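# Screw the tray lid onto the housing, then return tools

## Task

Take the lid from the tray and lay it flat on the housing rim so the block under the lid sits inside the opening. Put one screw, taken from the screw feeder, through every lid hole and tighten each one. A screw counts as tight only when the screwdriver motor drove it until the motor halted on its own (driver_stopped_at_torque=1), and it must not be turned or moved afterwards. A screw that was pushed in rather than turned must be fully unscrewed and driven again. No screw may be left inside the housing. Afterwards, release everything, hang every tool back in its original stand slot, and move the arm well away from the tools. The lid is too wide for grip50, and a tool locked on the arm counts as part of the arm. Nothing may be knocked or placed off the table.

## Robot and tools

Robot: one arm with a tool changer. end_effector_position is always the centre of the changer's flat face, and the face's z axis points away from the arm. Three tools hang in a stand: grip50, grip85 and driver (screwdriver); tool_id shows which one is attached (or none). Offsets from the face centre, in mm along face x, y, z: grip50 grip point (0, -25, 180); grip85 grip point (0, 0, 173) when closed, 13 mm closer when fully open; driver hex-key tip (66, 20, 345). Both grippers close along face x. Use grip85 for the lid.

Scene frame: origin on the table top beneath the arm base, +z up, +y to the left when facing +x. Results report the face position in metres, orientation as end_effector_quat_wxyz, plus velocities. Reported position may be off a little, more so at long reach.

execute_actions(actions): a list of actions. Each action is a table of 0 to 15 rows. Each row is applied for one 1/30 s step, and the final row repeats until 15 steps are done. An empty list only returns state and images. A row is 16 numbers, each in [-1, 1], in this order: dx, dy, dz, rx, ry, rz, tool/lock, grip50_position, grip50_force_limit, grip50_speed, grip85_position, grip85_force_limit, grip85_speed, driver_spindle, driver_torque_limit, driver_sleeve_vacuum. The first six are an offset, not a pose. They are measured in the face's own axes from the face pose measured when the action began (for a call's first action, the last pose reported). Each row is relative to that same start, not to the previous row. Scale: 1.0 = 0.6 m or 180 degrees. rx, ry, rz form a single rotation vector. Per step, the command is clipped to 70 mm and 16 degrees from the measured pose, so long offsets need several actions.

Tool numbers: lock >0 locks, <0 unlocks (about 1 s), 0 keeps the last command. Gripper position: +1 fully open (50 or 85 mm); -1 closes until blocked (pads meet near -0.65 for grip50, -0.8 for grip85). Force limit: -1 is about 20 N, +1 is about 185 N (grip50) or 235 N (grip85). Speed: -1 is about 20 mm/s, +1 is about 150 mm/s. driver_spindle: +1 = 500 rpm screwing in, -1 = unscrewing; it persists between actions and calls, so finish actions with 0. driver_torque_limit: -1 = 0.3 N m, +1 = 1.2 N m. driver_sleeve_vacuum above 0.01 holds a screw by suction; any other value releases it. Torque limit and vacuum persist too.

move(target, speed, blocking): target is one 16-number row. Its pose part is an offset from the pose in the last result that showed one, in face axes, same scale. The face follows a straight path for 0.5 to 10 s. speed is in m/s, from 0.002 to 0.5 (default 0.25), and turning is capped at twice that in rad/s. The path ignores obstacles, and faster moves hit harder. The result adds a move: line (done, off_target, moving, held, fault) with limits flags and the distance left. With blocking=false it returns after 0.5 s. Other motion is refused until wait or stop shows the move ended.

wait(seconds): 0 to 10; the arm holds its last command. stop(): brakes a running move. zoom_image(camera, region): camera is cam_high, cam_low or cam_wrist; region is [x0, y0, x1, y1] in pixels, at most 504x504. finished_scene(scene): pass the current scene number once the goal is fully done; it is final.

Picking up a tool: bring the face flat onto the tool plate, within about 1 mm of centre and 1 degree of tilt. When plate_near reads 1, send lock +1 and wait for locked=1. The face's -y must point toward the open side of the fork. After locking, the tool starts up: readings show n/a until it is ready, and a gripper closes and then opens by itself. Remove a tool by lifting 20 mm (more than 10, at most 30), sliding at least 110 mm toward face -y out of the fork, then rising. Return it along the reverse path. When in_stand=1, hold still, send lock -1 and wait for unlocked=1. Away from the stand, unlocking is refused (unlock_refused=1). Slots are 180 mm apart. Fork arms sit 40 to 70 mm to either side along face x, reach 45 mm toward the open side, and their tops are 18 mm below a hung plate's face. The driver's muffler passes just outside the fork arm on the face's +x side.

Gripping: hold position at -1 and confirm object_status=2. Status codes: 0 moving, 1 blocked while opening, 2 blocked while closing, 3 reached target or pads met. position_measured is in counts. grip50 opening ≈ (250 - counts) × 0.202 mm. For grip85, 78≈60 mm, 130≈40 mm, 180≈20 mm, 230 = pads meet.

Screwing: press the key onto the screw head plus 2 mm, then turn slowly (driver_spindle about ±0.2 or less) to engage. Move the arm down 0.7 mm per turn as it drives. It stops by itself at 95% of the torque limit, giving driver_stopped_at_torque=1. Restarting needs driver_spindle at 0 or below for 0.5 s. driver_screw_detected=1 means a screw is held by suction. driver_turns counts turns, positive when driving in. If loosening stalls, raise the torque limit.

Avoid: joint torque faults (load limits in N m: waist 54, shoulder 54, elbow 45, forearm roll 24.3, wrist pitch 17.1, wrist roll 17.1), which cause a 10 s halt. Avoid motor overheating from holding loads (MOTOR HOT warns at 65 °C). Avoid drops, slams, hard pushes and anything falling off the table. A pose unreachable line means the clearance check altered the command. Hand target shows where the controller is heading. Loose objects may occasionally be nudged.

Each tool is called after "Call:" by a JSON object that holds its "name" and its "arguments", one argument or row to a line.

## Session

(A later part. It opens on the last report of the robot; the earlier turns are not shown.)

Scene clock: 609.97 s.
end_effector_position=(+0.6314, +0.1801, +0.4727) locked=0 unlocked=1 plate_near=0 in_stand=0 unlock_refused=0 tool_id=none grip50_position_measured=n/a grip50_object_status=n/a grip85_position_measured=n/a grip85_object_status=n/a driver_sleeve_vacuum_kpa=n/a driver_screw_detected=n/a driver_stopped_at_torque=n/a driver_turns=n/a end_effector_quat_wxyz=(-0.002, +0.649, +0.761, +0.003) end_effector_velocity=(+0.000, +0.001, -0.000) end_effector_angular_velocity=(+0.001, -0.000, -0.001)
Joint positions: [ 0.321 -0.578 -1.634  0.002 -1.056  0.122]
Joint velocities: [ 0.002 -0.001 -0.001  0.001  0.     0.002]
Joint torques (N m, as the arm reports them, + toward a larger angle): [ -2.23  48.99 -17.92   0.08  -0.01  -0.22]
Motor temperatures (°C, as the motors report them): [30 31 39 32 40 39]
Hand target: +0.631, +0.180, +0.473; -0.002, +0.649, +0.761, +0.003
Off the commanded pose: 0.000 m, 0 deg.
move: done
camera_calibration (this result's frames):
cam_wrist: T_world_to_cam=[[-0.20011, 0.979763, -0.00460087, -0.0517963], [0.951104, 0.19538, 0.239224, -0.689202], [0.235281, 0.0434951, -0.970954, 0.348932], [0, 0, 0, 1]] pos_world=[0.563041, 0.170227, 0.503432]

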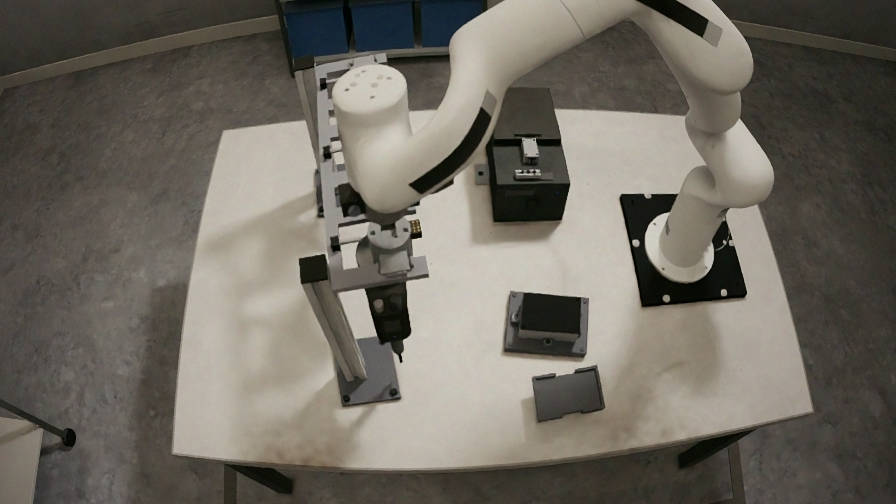

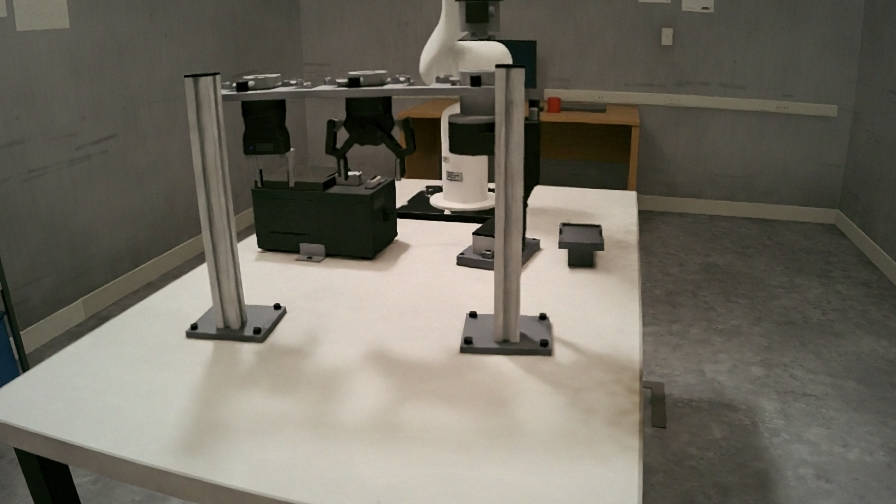

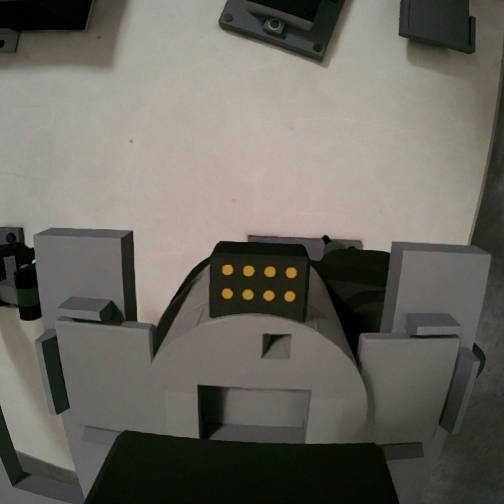

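Call:
{"name": "move", "arguments": {
  "target": [-0.0005,0.0012,0.065,0,0,0,0,0,0,0,0,0,0,0,0,0],
  "speed": 0.06
}}

Scene clock: 622.17 s.
end_effector_position=(+0.6322, +0.1801, +0.4339) locked=0 unlocked=1 plate_near=0 in_stand=0 unlock_refused=0 tool_id=none grip50_position_measured=n/a grip50_object_status=n/a grip85_position_measured=n/a grip85_object_status=n/a driver_sleeve_vacuum_kpa=n/a driver_screw_detected=n/a driver_stopped_at_torque=n/a driver_turns=n/a end_effector_quat_wxyz=(-0.002, +0.649, +0.761, +0.003) end_effector_velocity=(-0.000, +0.001, -0.000) end_effector_angular_velocity=(+0.001, -0.002, +0.001)
Joint positions: [ 0.32  -0.602 -1.582  0.002 -0.98   0.121]
Joint velocities: [0.001 0.    0.001 0.    0.003 0.   ]
Joint torques (N m, as the arm reports them, + toward a larger angle): [ -1.66  47.89 -17.38   0.32   0.01  -0.31]
Motor temperatures (°C, as the motors report them): [30 31 39 32 40 39]
Hand target: +0.632, +0.180, +0.434; -0.002, +0.649, +0.761, +0.003
Off the commanded pose: 0.000 m, 0 deg.
move: done
camera_calibration (this result's frames):
cam_wrist: T_world_to_cam=[[-0.199999, 0.979785, -0.00464977, -0.0519157], [0.951076, 0.195275, 0.23942, -0.680718], [0.235488, 0.0434617, -0.970905, 0.310919], [0, 0, 0, 1]] pos_world=[0.563813, 0.170281, 0.464609]

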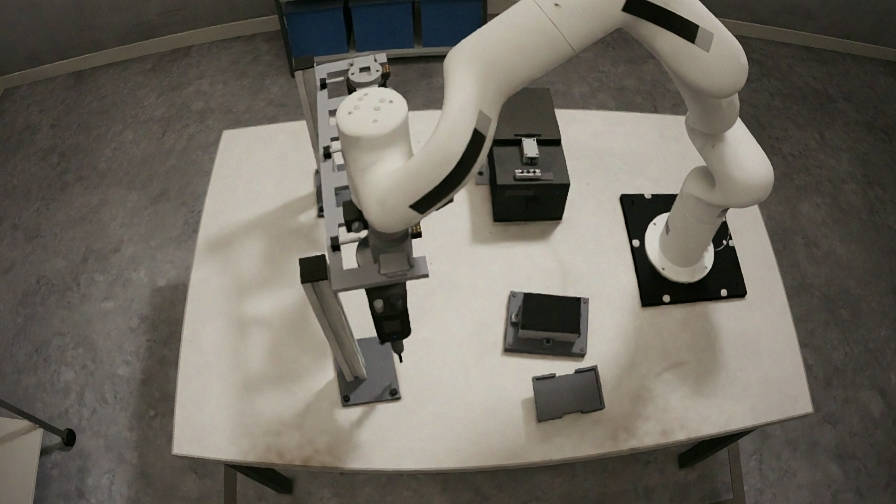

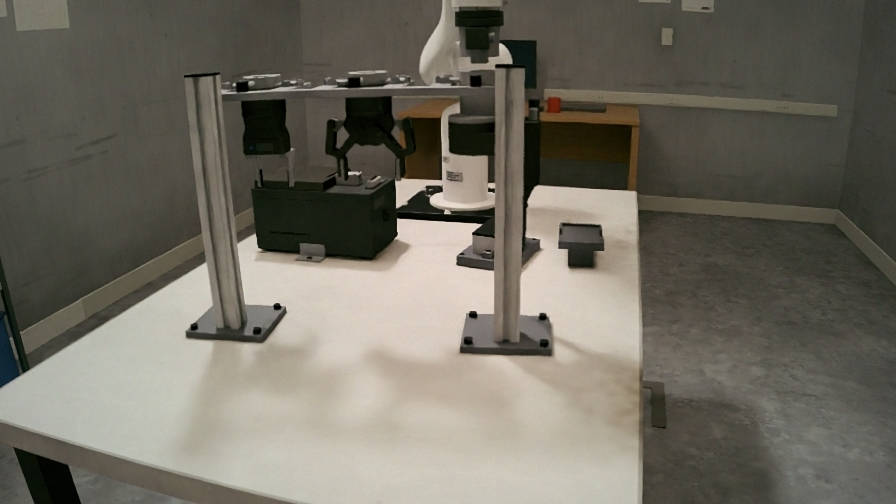

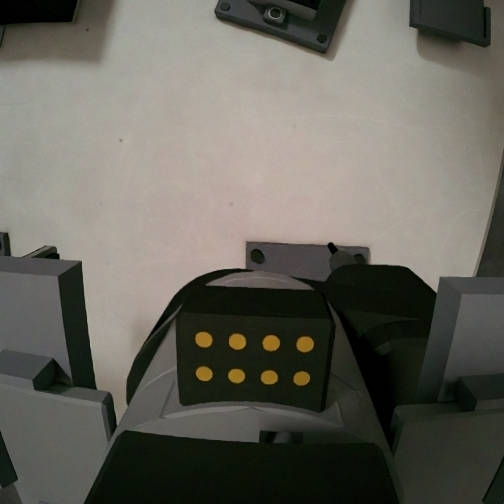

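Call:
{"name": "move", "arguments": {
  "target": [0,0,0.0365,0,0,0,0,0,0,0,0,0,0,0,0,0],
  "speed": 0.02
}}

Scene clock: 628.30 s.
end_effector_position=(+0.6323, +0.1801, +0.4121) locked=0 unlocked=1 plate_near=1 in_stand=1 unlock_refused=0 tool_id=none grip50_position_measured=n/a grip50_object_status=n/a grip85_position_measured=n/a grip85_object_status=n/a driver_sleeve_vacuum_kpa=n/a driver_screw_detected=n/a driver_stopped_at_torque=n/a driver_turns=n/a end_effector_quat_wxyz=(-0.002, +0.649, +0.761, +0.003) end_effector_velocity=(+0.000, -0.000, -0.001) end_effector_angular_velocity=(+0.000, -0.000, +0.000)
Joint positions: [ 0.32  -0.618 -1.556  0.002 -0.938  0.121]
Joint velocities: [-0.    -0.001  0.001  0.     0.003 -0.   ]
Joint torques (N m, as the arm reports them, + toward a larger angle): [  0.64  48.42 -17.43   0.84   0.05  -0.3 ]
Motor temperatures (°C, as the motors report them): [30 31 39 32 40 39]
Hand target: +0.632, +0.180, +0.412; -0.002, +0.649, +0.761, +0.003
Off the commanded pose: 0.000 m, 0 deg.
move: done
camera_calibration (this result's frames):
cam_wrist: T_world_to_cam=[[-0.199776, 0.97983, -0.00473303, -0.0521409], [0.951086, 0.195072, 0.239546, -0.675587], [0.235637, 0.0433539, -0.970874, 0.289714], [0, 0, 0, 1]] pos_world=[0.563857, 0.170317, 0.442863]

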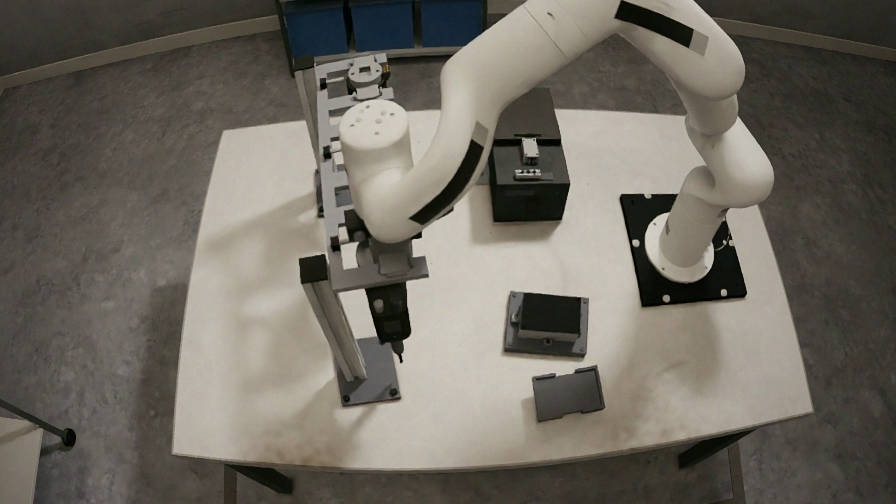

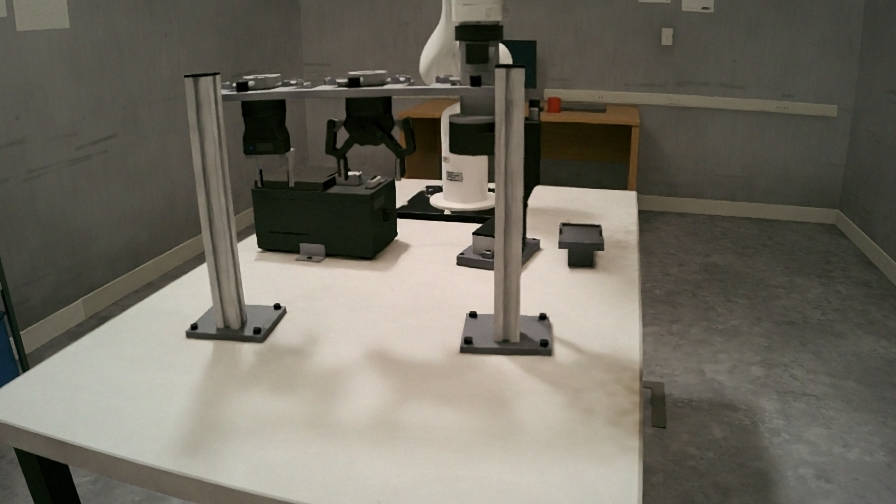

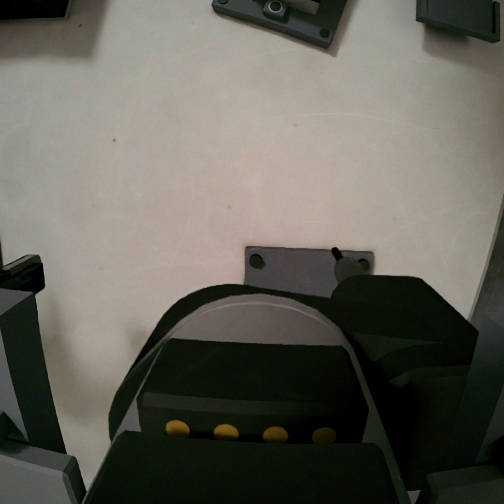

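Driver seat (0.6323, 0.1801, 0.4121). Lock.

Call:
{"name": "execute_actions", "arguments": {
  "actions": [
    [[0,0,0.0003,0,0,0,1,0,0,0,0,0,0,0,0,0]],
    [[0,0,0,0,0,0,1,0,0,0,0,0,0,0,0,0]],
    [[0,0,0,0,0,0,1,0,0,0,0,0,0,0,0,0]]
  ]
}}

Scene clock: 634.67 s.
end_effector_position=(+0.6324, +0.1803, +0.4125) locked=1 unlocked=0 plate_near=1 in_stand=1 unlock_refused=0 tool_id=driver grip50_position_measured=n/a grip50_object_status=n/a grip85_position_measured=n/a grip85_object_status=n/a driver_sleeve_vacuum_kpa=n/a driver_screw_detected=n/a driver_stopped_at_torque=n/a driver_turns=n/a end_effector_quat_wxyz=(-0.002, +0.649, +0.761, +0.004) end_effector_velocity=(+0.000, -0.000, +0.000) end_effector_angular_velocity=(+0.000, -0.001, -0.002)
Joint positions: [ 0.321 -0.618 -1.557  0.002 -0.937  0.121]
Joint velocities: [-0.001 -0.    -0.     0.     0.001  0.001]
Joint torques (N m, as the arm reports them, + toward a larger angle): [ -0.04  64.56 -23.63   1.45   0.36  -0.26]
Motor temperatures (°C, as the motors report them): [30 31 39 32 40 39]
Hand target: +0.632, +0.180, +0.412; -0.002, +0.649, +0.761, +0.004
Off the commanded pose: 0.000 m, 0 deg.
Step readings (end_effector_position; steps 1 to 15: 1st action; 16 to 30: 2nd action; 31 to 45: 3rd action):
0: (+0.6322, +0.1802, +0.4120)
1: (+0.6322, +0.1802, +0.4120)
2: (+0.6322, +0.1802, +0.4120)
4: (+0.6322, +0.1802, +0.4120)
8: (+0.6322, +0.1802, +0.4119)
15: (+0.6322, +0.1802, +0.4119)
16: (+0.6322, +0.1802, +0.4119)
17: (+0.6322, +0.1802, +0.4119)
19: (+0.6322, +0.1802, +0.4119)
23: (+0.6322, +0.1801, +0.4120)
30: (+0.6324, +0.1803, +0.4125)
31: (+0.6324, +0.1803, +0.4125)
32: (+0.6324, +0.1803, +0.4125)
34: (+0.6324, +0.1804, +0.4125)
38: (+0.6324, +0.1803, +0.4125)
45: end_effector_position above
camera_calibration (this result's frames):
cam_wrist: T_world_to_cam=[[-0.199766, 0.979834, -0.00430709, -0.0525027], [0.950784, 0.194902, 0.24088, -0.676207], [0.236862, 0.0440244, -0.970545, 0.288984], [0, 0, 0, 1]] pos_world=[0.563989, 0.170516, 0.44313]

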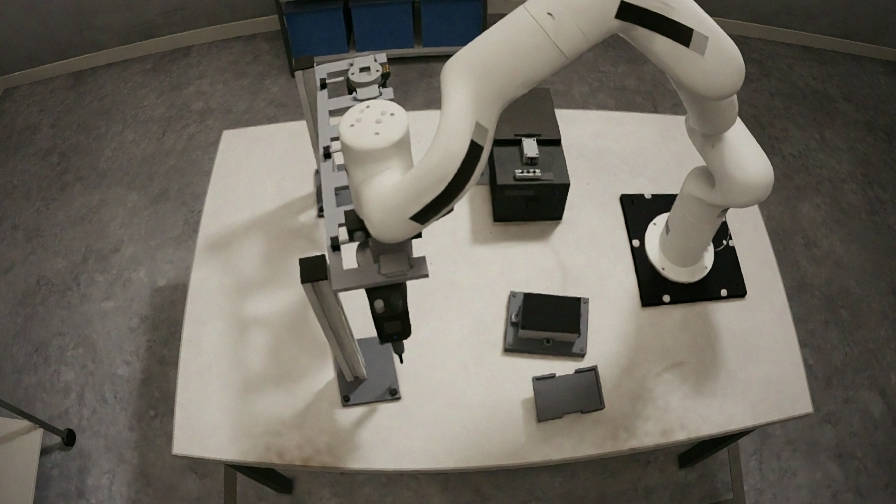

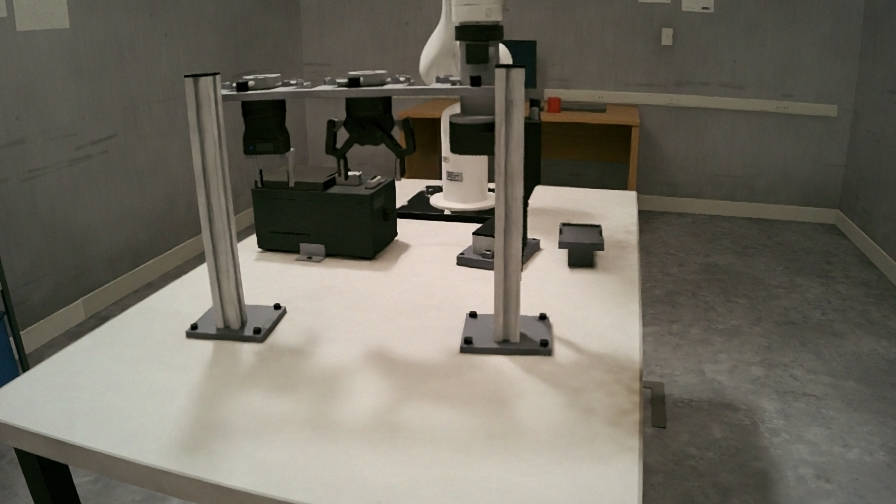

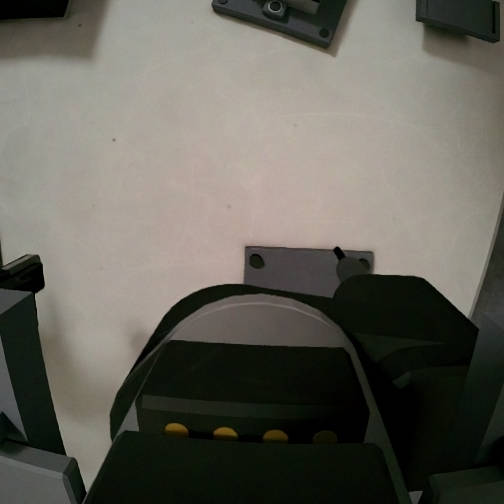

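Call:
{"name": "move", "arguments": {
  "target": [0,0,-0.033,0,0,0,0,0,0,0,0,0,0,0,0,0],
  "speed": 0.05
}}

Call:
{"name": "move", "arguments": {
  "target": [0,-0.22,0,0,0,0,0,0,0,0,0,0,0,0,0,0],
  "speed": 0.1
}}

Scene clock: 640.07 s.
end_effector_position=(+0.6324, +0.1802, +0.4321) locked=1 unlocked=0 plate_near=1 in_stand=0 unlock_refused=0 tool_id=driver grip50_position_measured=n/a grip50_object_status=n/a grip85_position_measured=n/a grip85_object_status=n/a driver_sleeve_vacuum_kpa=0 driver_screw_detected=0 driver_stopped_at_torque=0 driver_turns=0.00 end_effector_quat_wxyz=(-0.002, +0.649, +0.761, +0.004) end_effector_velocity=(+0.000, -0.000, +0.000) end_effector_angular_velocity=(-0.000, +0.001, -0.000)
Joint positions: [ 0.32  -0.603 -1.58   0.002 -0.975  0.121]
Joint velocities: [-0.    -0.    -0.001  0.    -0.002 -0.   ]
Joint torques (N m, as the arm reports them, + toward a larger angle): [ -0.36  71.45 -26.18   1.28   0.57  -0.27]
Motor temperatures (°C, as the motors report them): [30 32 39 32 40 39]
Hand target: +0.632, +0.180, +0.432; -0.002, +0.649, +0.761, +0.004
Off the commanded pose: 0.000 m, 0 deg.
move: done
camera_calibration (this result's frames):
cam_wrist: T_world_to_cam=[[-0.199827, 0.979822, -0.00430157, -0.0522589], [0.950852, 0.194975, 0.240551, -0.680735], [0.236536, 0.0439785, -0.970627, 0.30827], [0, 0, 0, 1]] pos_world=[0.563919, 0.170374, 0.462742]

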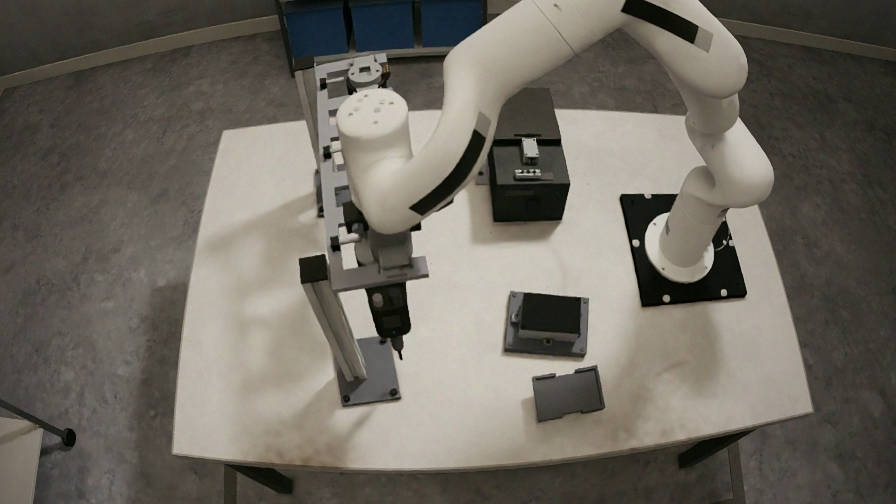

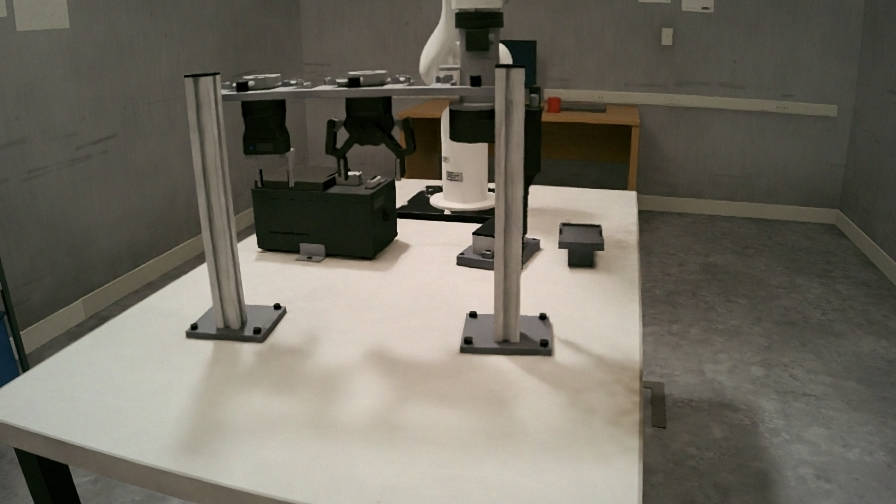

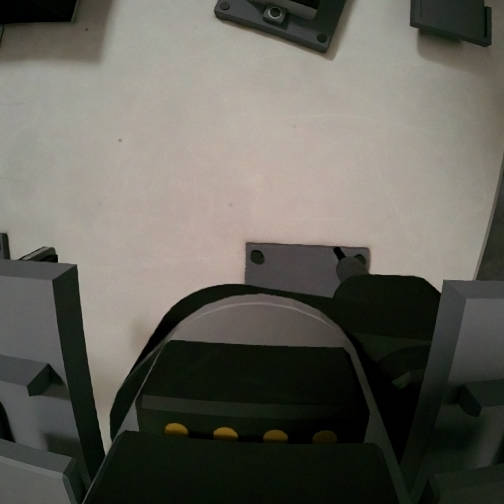

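Scene clock: 641.77 s.
end_effector_position=(+0.5022, +0.1596, +0.4318) locked=1 unlocked=0 plate_near=1 in_stand=0 unlock_refused=0 tool_id=driver grip50_position_measured=n/a grip50_object_status=n/a grip85_position_measured=n/a grip85_object_status=n/a driver_sleeve_vacuum_kpa=0 driver_screw_detected=0 driver_stopped_at_torque=0 driver_turns=0.00 end_effector_quat_wxyz=(-0.002, +0.649, +0.761, +0.004) end_effector_velocity=(-0.002, -0.001, -0.000) end_effector_angular_velocity=(-0.000, +0.002, -0.001)
Joint positions: [ 0.351 -0.282 -1.133  0.002 -0.85   0.152]
Joint velocities: [-0.     0.003  0.004  0.    -0.     0.001]
Joint torques (N m, as the arm reports them, + toward a larger angle): [ -1.64  50.72 -25.46   0.58   0.54  -0.38]
Motor temperatures (°C, as the motors report them): [30 32 40 32 40 39]
Hand target: +0.502, +0.160, +0.432; -0.002, +0.649, +0.761, +0.004
Off the commanded pose: 0.000 m, 0 deg.
move: done
camera_calibration (this result's frames):
cam_wrist: T_world_to_cam=[[-0.199598, 0.979868, -0.00433227, -0.0582259], [0.950788, 0.19474, 0.240993, -0.553046], [0.236985, 0.0439827, -0.970517, 0.339431], [0, 0, 0, 1]] pos_world=[0.433768, 0.149825, 0.462452]

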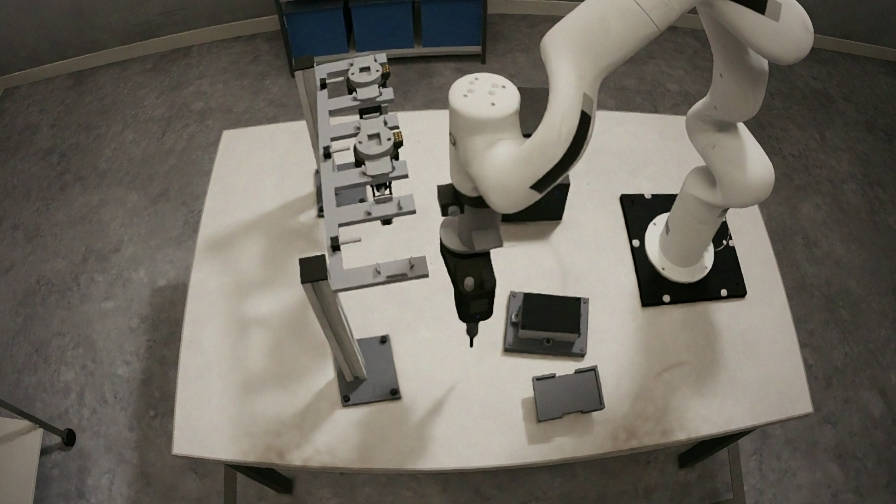

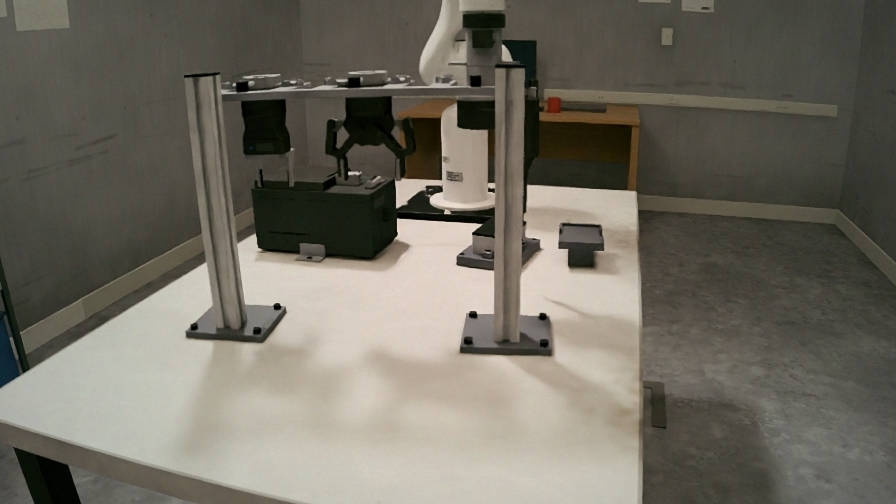

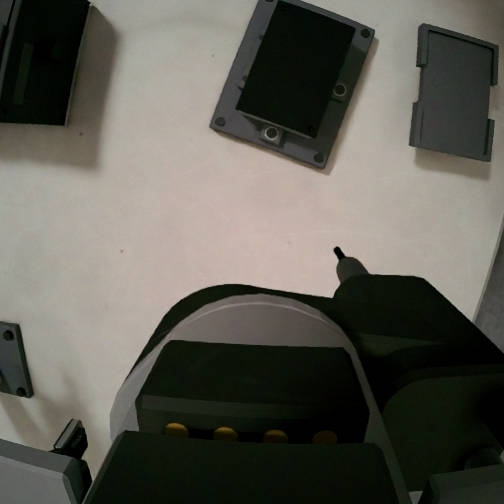

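Call:
{"name": "move", "arguments": {
  "target": [-0.5186,-0.3095,-0.2387,0,0,0.0506,0,0,0,0,0,0,0,0,0,0],
  "speed": 0.3
}}

Call:
{"name": "zoom_image", "arguments": {
  "camera": "cam_wrist",
  "region": [240,130,420,310]
}}

Scene clock: 669.83 s.
end_effector_position=(+0.3673, -0.1773, +0.5724) locked=1 unlocked=0 plate_near=1 in_stand=0 unlock_refused=0 tool_id=driver grip50_position_measured=n/a grip50_object_status=n/a grip85_position_measured=n/a grip85_object_status=n/a driver_sleeve_vacuum_kpa=0 driver_screw_detected=0 driver_stopped_at_torque=0 driver_turns=0.00 end_effector_quat_wxyz=(-0.002, +0.707, +0.707, +0.004) end_effector_velocity=(-0.001, -0.001, +0.002) end_effector_angular_velocity=(-0.001, -0.001, +0.001)
Joint positions: [-0.403  0.111 -1.037  0.003 -1.147 -0.444]
Joint velocities: [-0.004  0.001 -0.003 -0.    -0.003 -0.004]
Joint torques (N m, as the arm reports them, + toward a larger angle): [ -1.69  27.38 -26.4    1.45  -0.1   -0.28]
Motor temperatures (°C, as the motors report them): [30 32 40 32 40 39]
Hand target: +0.367, -0.178, +0.573; -0.002, +0.707, +0.707, +0.004
Off the commanded pose: 0.001 m, 0 deg.
move: done
camera_calibration (this result's frames):
cam_wrist: T_world_to_cam=[[-0.0427775, 0.999075, -0.00442739, 0.191527], [0.969749, 0.042587, 0.240361, -0.426645], [0.240327, 0.00598858, -0.970673, 0.514768], [0, 0, 0, 1]] pos_world=[0.298219, -0.176263, 0.603068]

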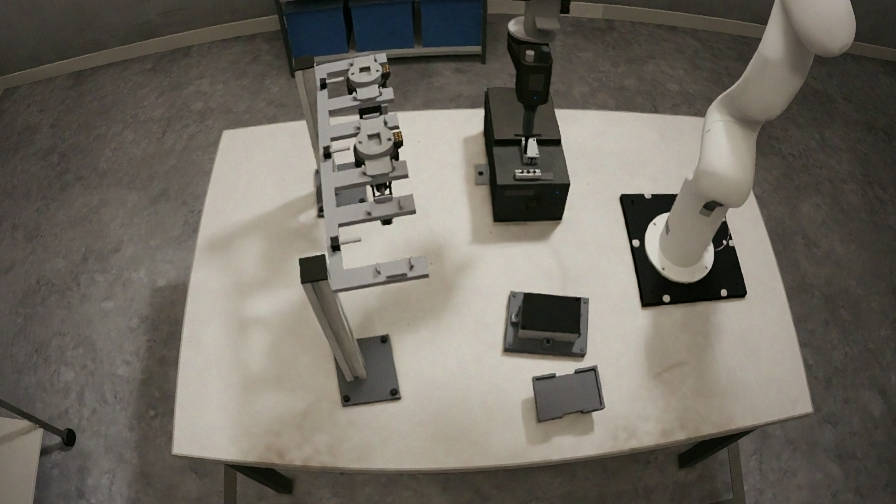

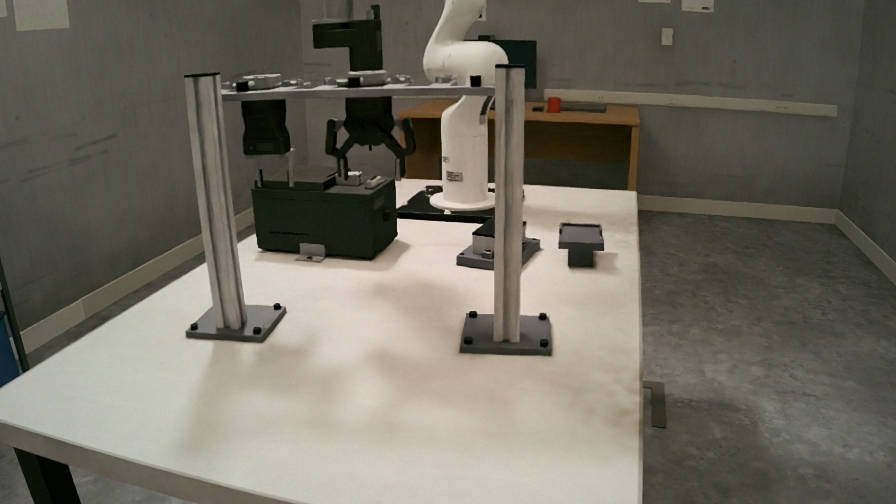

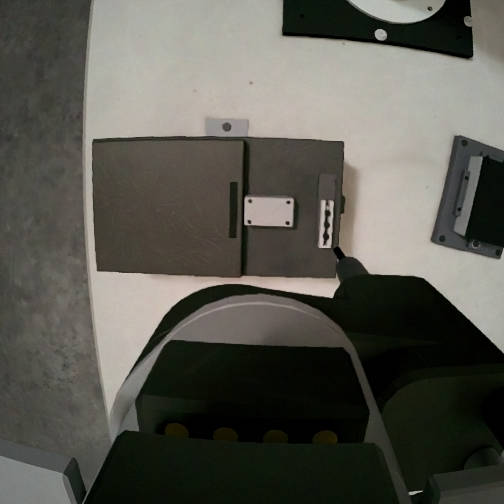

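Region (240, 130, 420, 310) of cam_wrist's 504x504 image, scaled by 2.800, with more detail than that image has.

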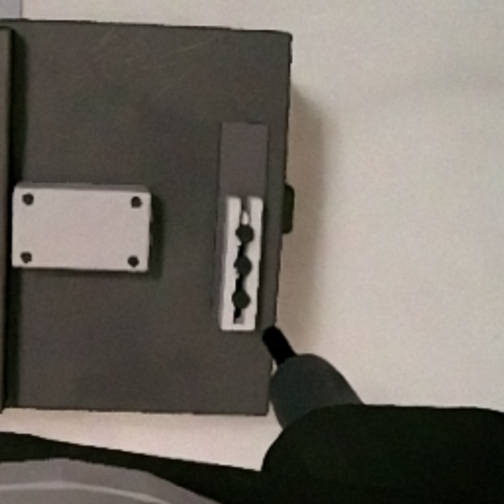

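Call:
{"name": "move", "arguments": {
  "target": [-0.001,0.004,0.07,0,0,0,0,0,0,0,0,0,0,0,0,0],
  "speed": 0.1
}}

Call:
{"name": "zoom_image", "arguments": {
  "camera": "cam_wrist",
  "region": [290,190,380,280]
}}

Scene clock: 679.70 s.
end_effector_position=(+0.3698, -0.1777, +0.5307) locked=1 unlocked=0 plate_near=1 in_stand=0 unlock_refused=0 tool_id=driver grip50_position_measured=n/a grip50_object_status=n/a grip85_position_measured=n/a grip85_object_status=n/a driver_sleeve_vacuum_kpa=0 driver_screw_detected=0 driver_stopped_at_torque=0 driver_turns=0.00 end_effector_quat_wxyz=(-0.002, +0.707, +0.707, +0.004) end_effector_velocity=(-0.000, -0.000, -0.002) end_effector_angular_velocity=(-0.001, +0.000, -0.001)
Joint positions: [-0.402  0.091 -0.962  0.003 -1.051 -0.443]
Joint velocities: [-0.001 -0.001  0.002 -0.001  0.003  0.   ]
Joint torques (N m, as the arm reports them, + toward a larger angle): [ -1.71  27.41 -26.26   0.94  -0.14  -0.27]
Motor temperatures (°C, as the motors report them): [30 32 41 32 40 39]
Hand target: +0.370, -0.178, +0.530; -0.002, +0.707, +0.707, +0.004
Off the commanded pose: 0.000 m, 0 deg.
move: done
camera_calibration (this result's frames):
cam_wrist: T_world_to_cam=[[-0.0426174, 0.999081, -0.0046806, 0.191881], [0.969669, 0.0424904, 0.240701, -0.419177], [0.240679, 0.00571942, -0.970588, 0.473437], [0, 0, 0, 1]] pos_world=[0.300694, -0.176602, 0.561307]

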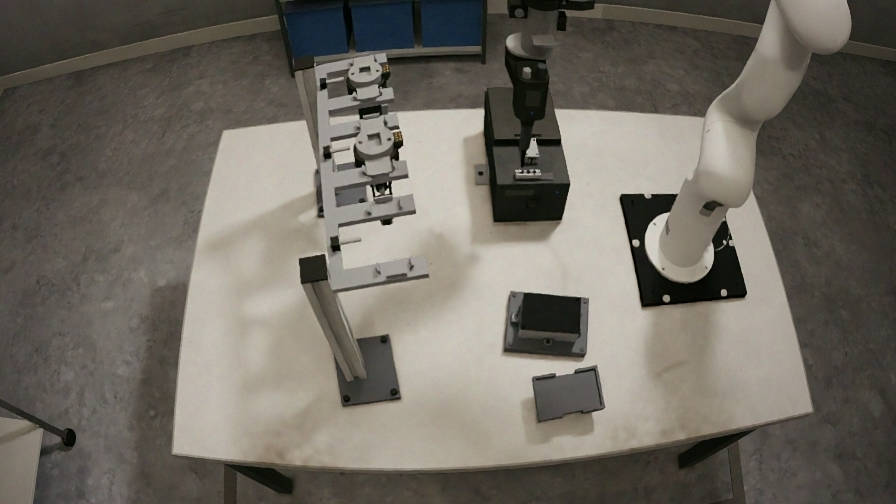

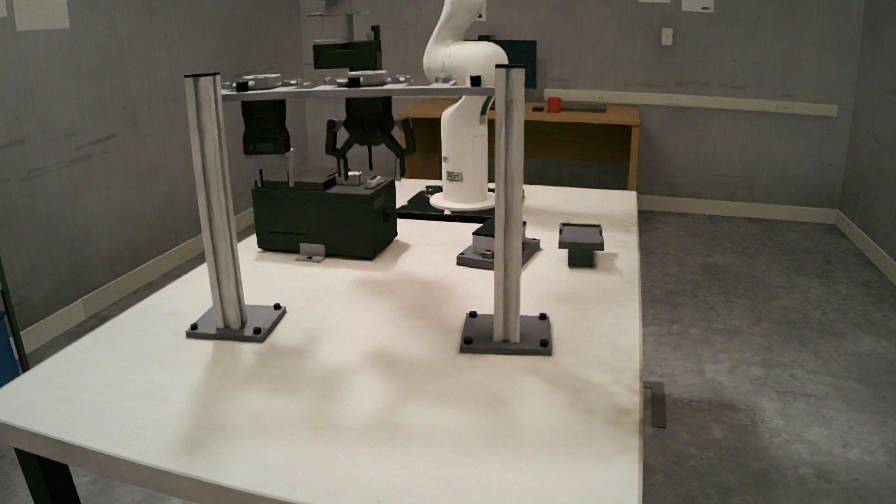

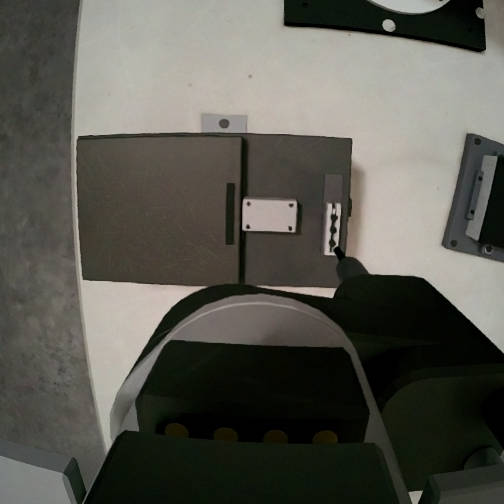

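Region (290, 190, 380, 280) of cam_wrist's 504x504 image, scaled by 5.600, with more detail than that image has.

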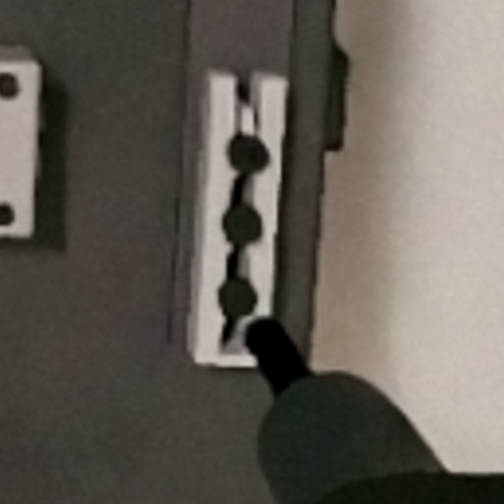

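Call:
{"name": "move", "arguments": {
  "target": [-0.0011,-0.0025,0.022,0,0,0,0,0,0,0,0,0,0,0,0,1],
  "speed": 0.04
}}

Call:
{"name": "zoom_image", "arguments": {
  "camera": "cam_wrist",
  "region": [290,190,380,280]
}}

Scene clock: 687.77 s.
end_effector_position=(+0.3684, -0.1783, +0.5176) locked=1 unlocked=0 plate_near=1 in_stand=0 unlock_refused=0 tool_id=driver grip50_position_measured=n/a grip50_object_status=n/a grip85_position_measured=n/a grip85_object_status=n/a driver_sleeve_vacuum_kpa=14 driver_screw_detected=0 driver_stopped_at_torque=0 driver_turns=0.00 end_effector_quat_wxyz=(-0.001, +0.707, +0.707, +0.004) end_effector_velocity=(+0.000, -0.000, -0.000) end_effector_angular_velocity=(-0.001, -0.002, -0.001)
Joint positions: [-0.405  0.087 -0.936  0.003 -1.021 -0.446]
Joint velocities: [-0.     0.     0.001  0.     0.003  0.   ]
Joint torques (N m, as the arm reports them, + toward a larger angle): [ -1.29  28.7  -26.35   0.7   -0.05  -0.39]
Motor temperatures (°C, as the motors report them): [30 31 41 32 40 39]
Hand target: +0.368, -0.178, +0.517; -0.002, +0.707, +0.707, +0.004
Off the commanded pose: 0.000 m, 0 deg.
move: done
camera_calibration (this result's frames):
cam_wrist: T_world_to_cam=[[-0.042568, 0.999082, -0.00475487, 0.192358], [0.96965, 0.0424599, 0.240781, -0.414625], [0.240762, 0.005639, -0.970568, 0.461014], [0, 0, 0, 1]] pos_world=[0.299235, -0.177176, 0.548194]

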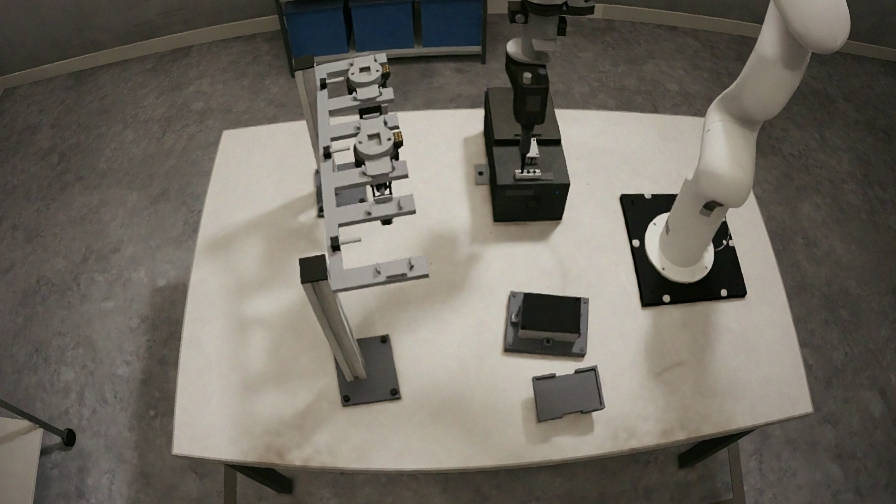

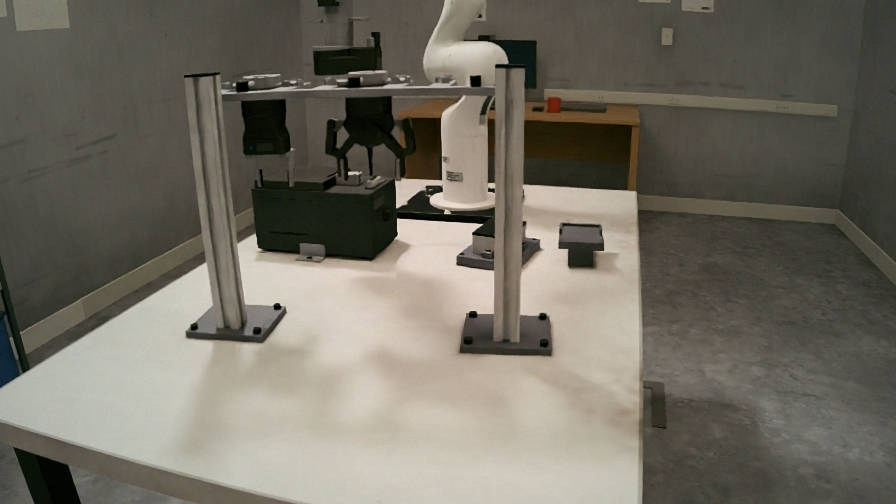

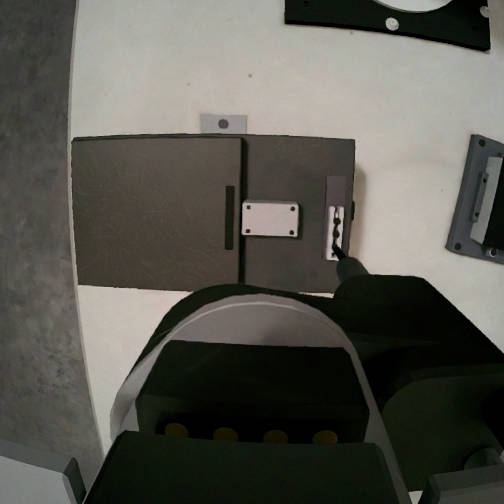

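Region (290, 190, 380, 280) of cam_wrist's 504x504 image, scaled by 5.600, with more detail than that image has.

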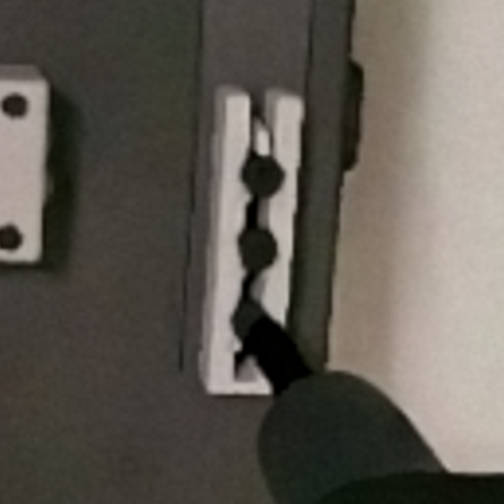

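Call:
{"name": "execute_actions", "arguments": {
  "actions": [
    [[0,-0.0008,0.008,0,0,0,0,0,0,0,0,0,0,0,0,1]],
    [[0,0,0.005,0,0,0,0,0,0,0,0,0,0,0,0,1]],
    [[0,0,0.003,0,0,0,0,0,0,0,0,0,0,0,0,1]]
  ]
}}

Scene clock: 698.23 s.
end_effector_position=(+0.3680, -0.1783, +0.5082) locked=1 unlocked=0 plate_near=1 in_stand=0 unlock_refused=0 tool_id=driver grip50_position_measured=n/a grip50_object_status=n/a grip85_position_measured=n/a grip85_object_status=n/a driver_sleeve_vacuum_kpa=39 driver_screw_detected=1 driver_stopped_at_torque=0 driver_turns=0.00 end_effector_quat_wxyz=(-0.001, +0.707, +0.707, +0.004) end_effector_velocity=(-0.000, -0.000, -0.001) end_effector_angular_velocity=(+0.000, +0.002, -0.000)
Joint positions: [-0.405  0.082 -0.919  0.003 -0.999 -0.446]
Joint velocities: [-0.    -0.001  0.001 -0.001 -0.001  0.   ]
Joint torques (N m, as the arm reports them, + toward a larger angle): [ -1.63  26.94 -24.09   1.67  -0.42  -0.29]
Motor temperatures (°C, as the motors report them): [30 31 41 32 40 39]
Hand target: +0.368, -0.178, +0.508; -0.001, +0.707, +0.707, +0.004
Off the commanded pose: 0.000 m, 0 deg.
Step readings (end_effector_position; steps 1 to 15: 1st action; 16 to 30: 2nd action; 31 to 45: 3rd action):
0: (+0.3683, -0.1783, +0.5175)
1: (+0.3683, -0.1783, +0.5175)
2: (+0.3683, -0.1783, +0.5170)
4: (+0.3681, -0.1783, +0.5147)
8: (+0.3679, -0.1783, +0.5129)
15: (+0.3679, -0.1783, +0.5128)
16: (+0.3679, -0.1783, +0.5128)
17: (+0.3680, -0.1783, +0.5125)
19: (+0.3680, -0.1783, +0.5110)
23: (+0.3680, -0.1783, +0.5102)
30: (+0.3680, -0.1783, +0.5099)
31: (+0.3680, -0.1783, +0.5099)
32: (+0.3680, -0.1783, +0.5097)
34: (+0.3680, -0.1783, +0.5089)
38: (+0.3680, -0.1783, +0.5082)
45: end_effector_position above
camera_calibration (this result's frames):
cam_wrist: T_world_to_cam=[[-0.0425108, 0.999083, -0.00509372, 0.192447], [0.969532, 0.0424834, 0.241254, -0.41217], [0.241249, 0.00531735, -0.970449, 0.451696], [0, 0, 0, 1]] pos_world=[0.298822, -0.177162, 0.538765]

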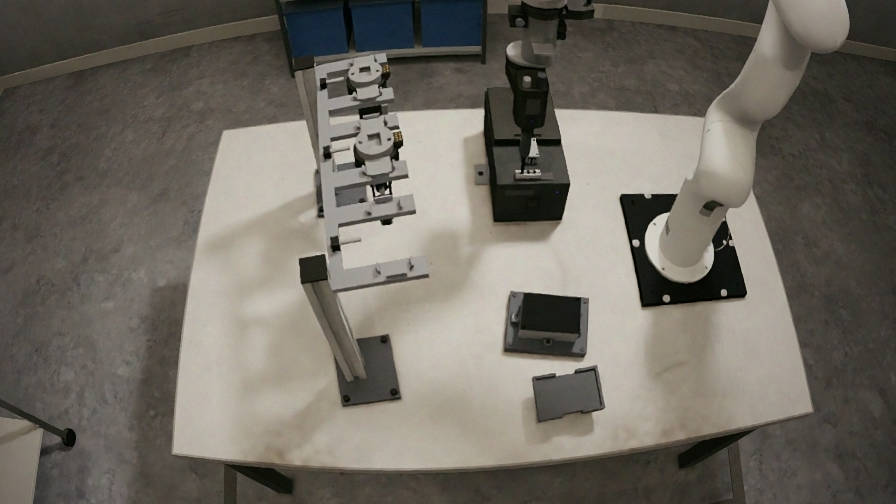

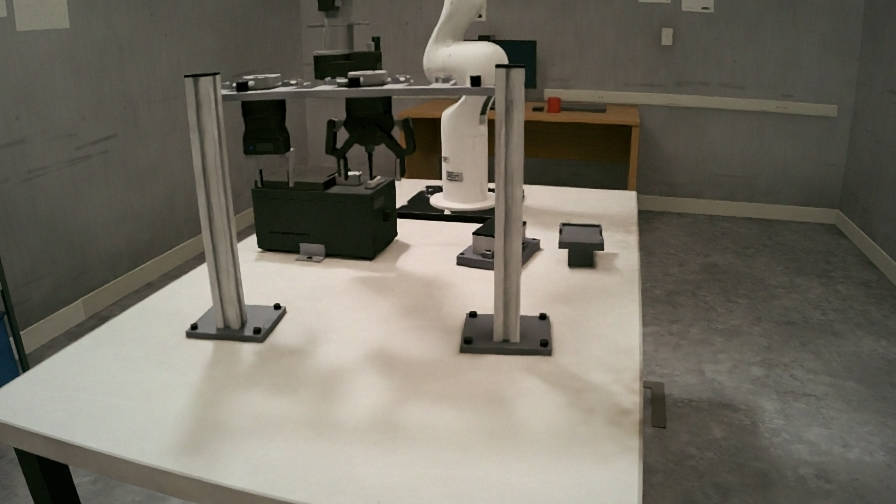

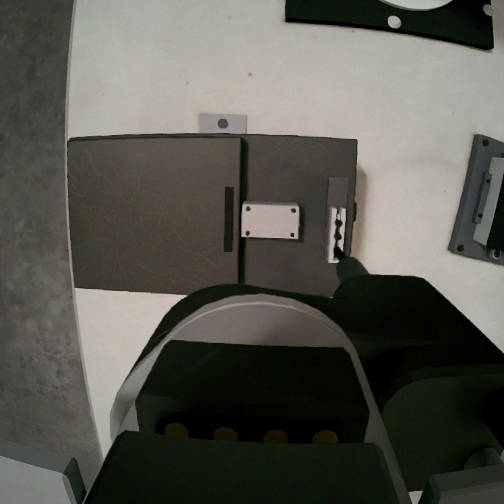

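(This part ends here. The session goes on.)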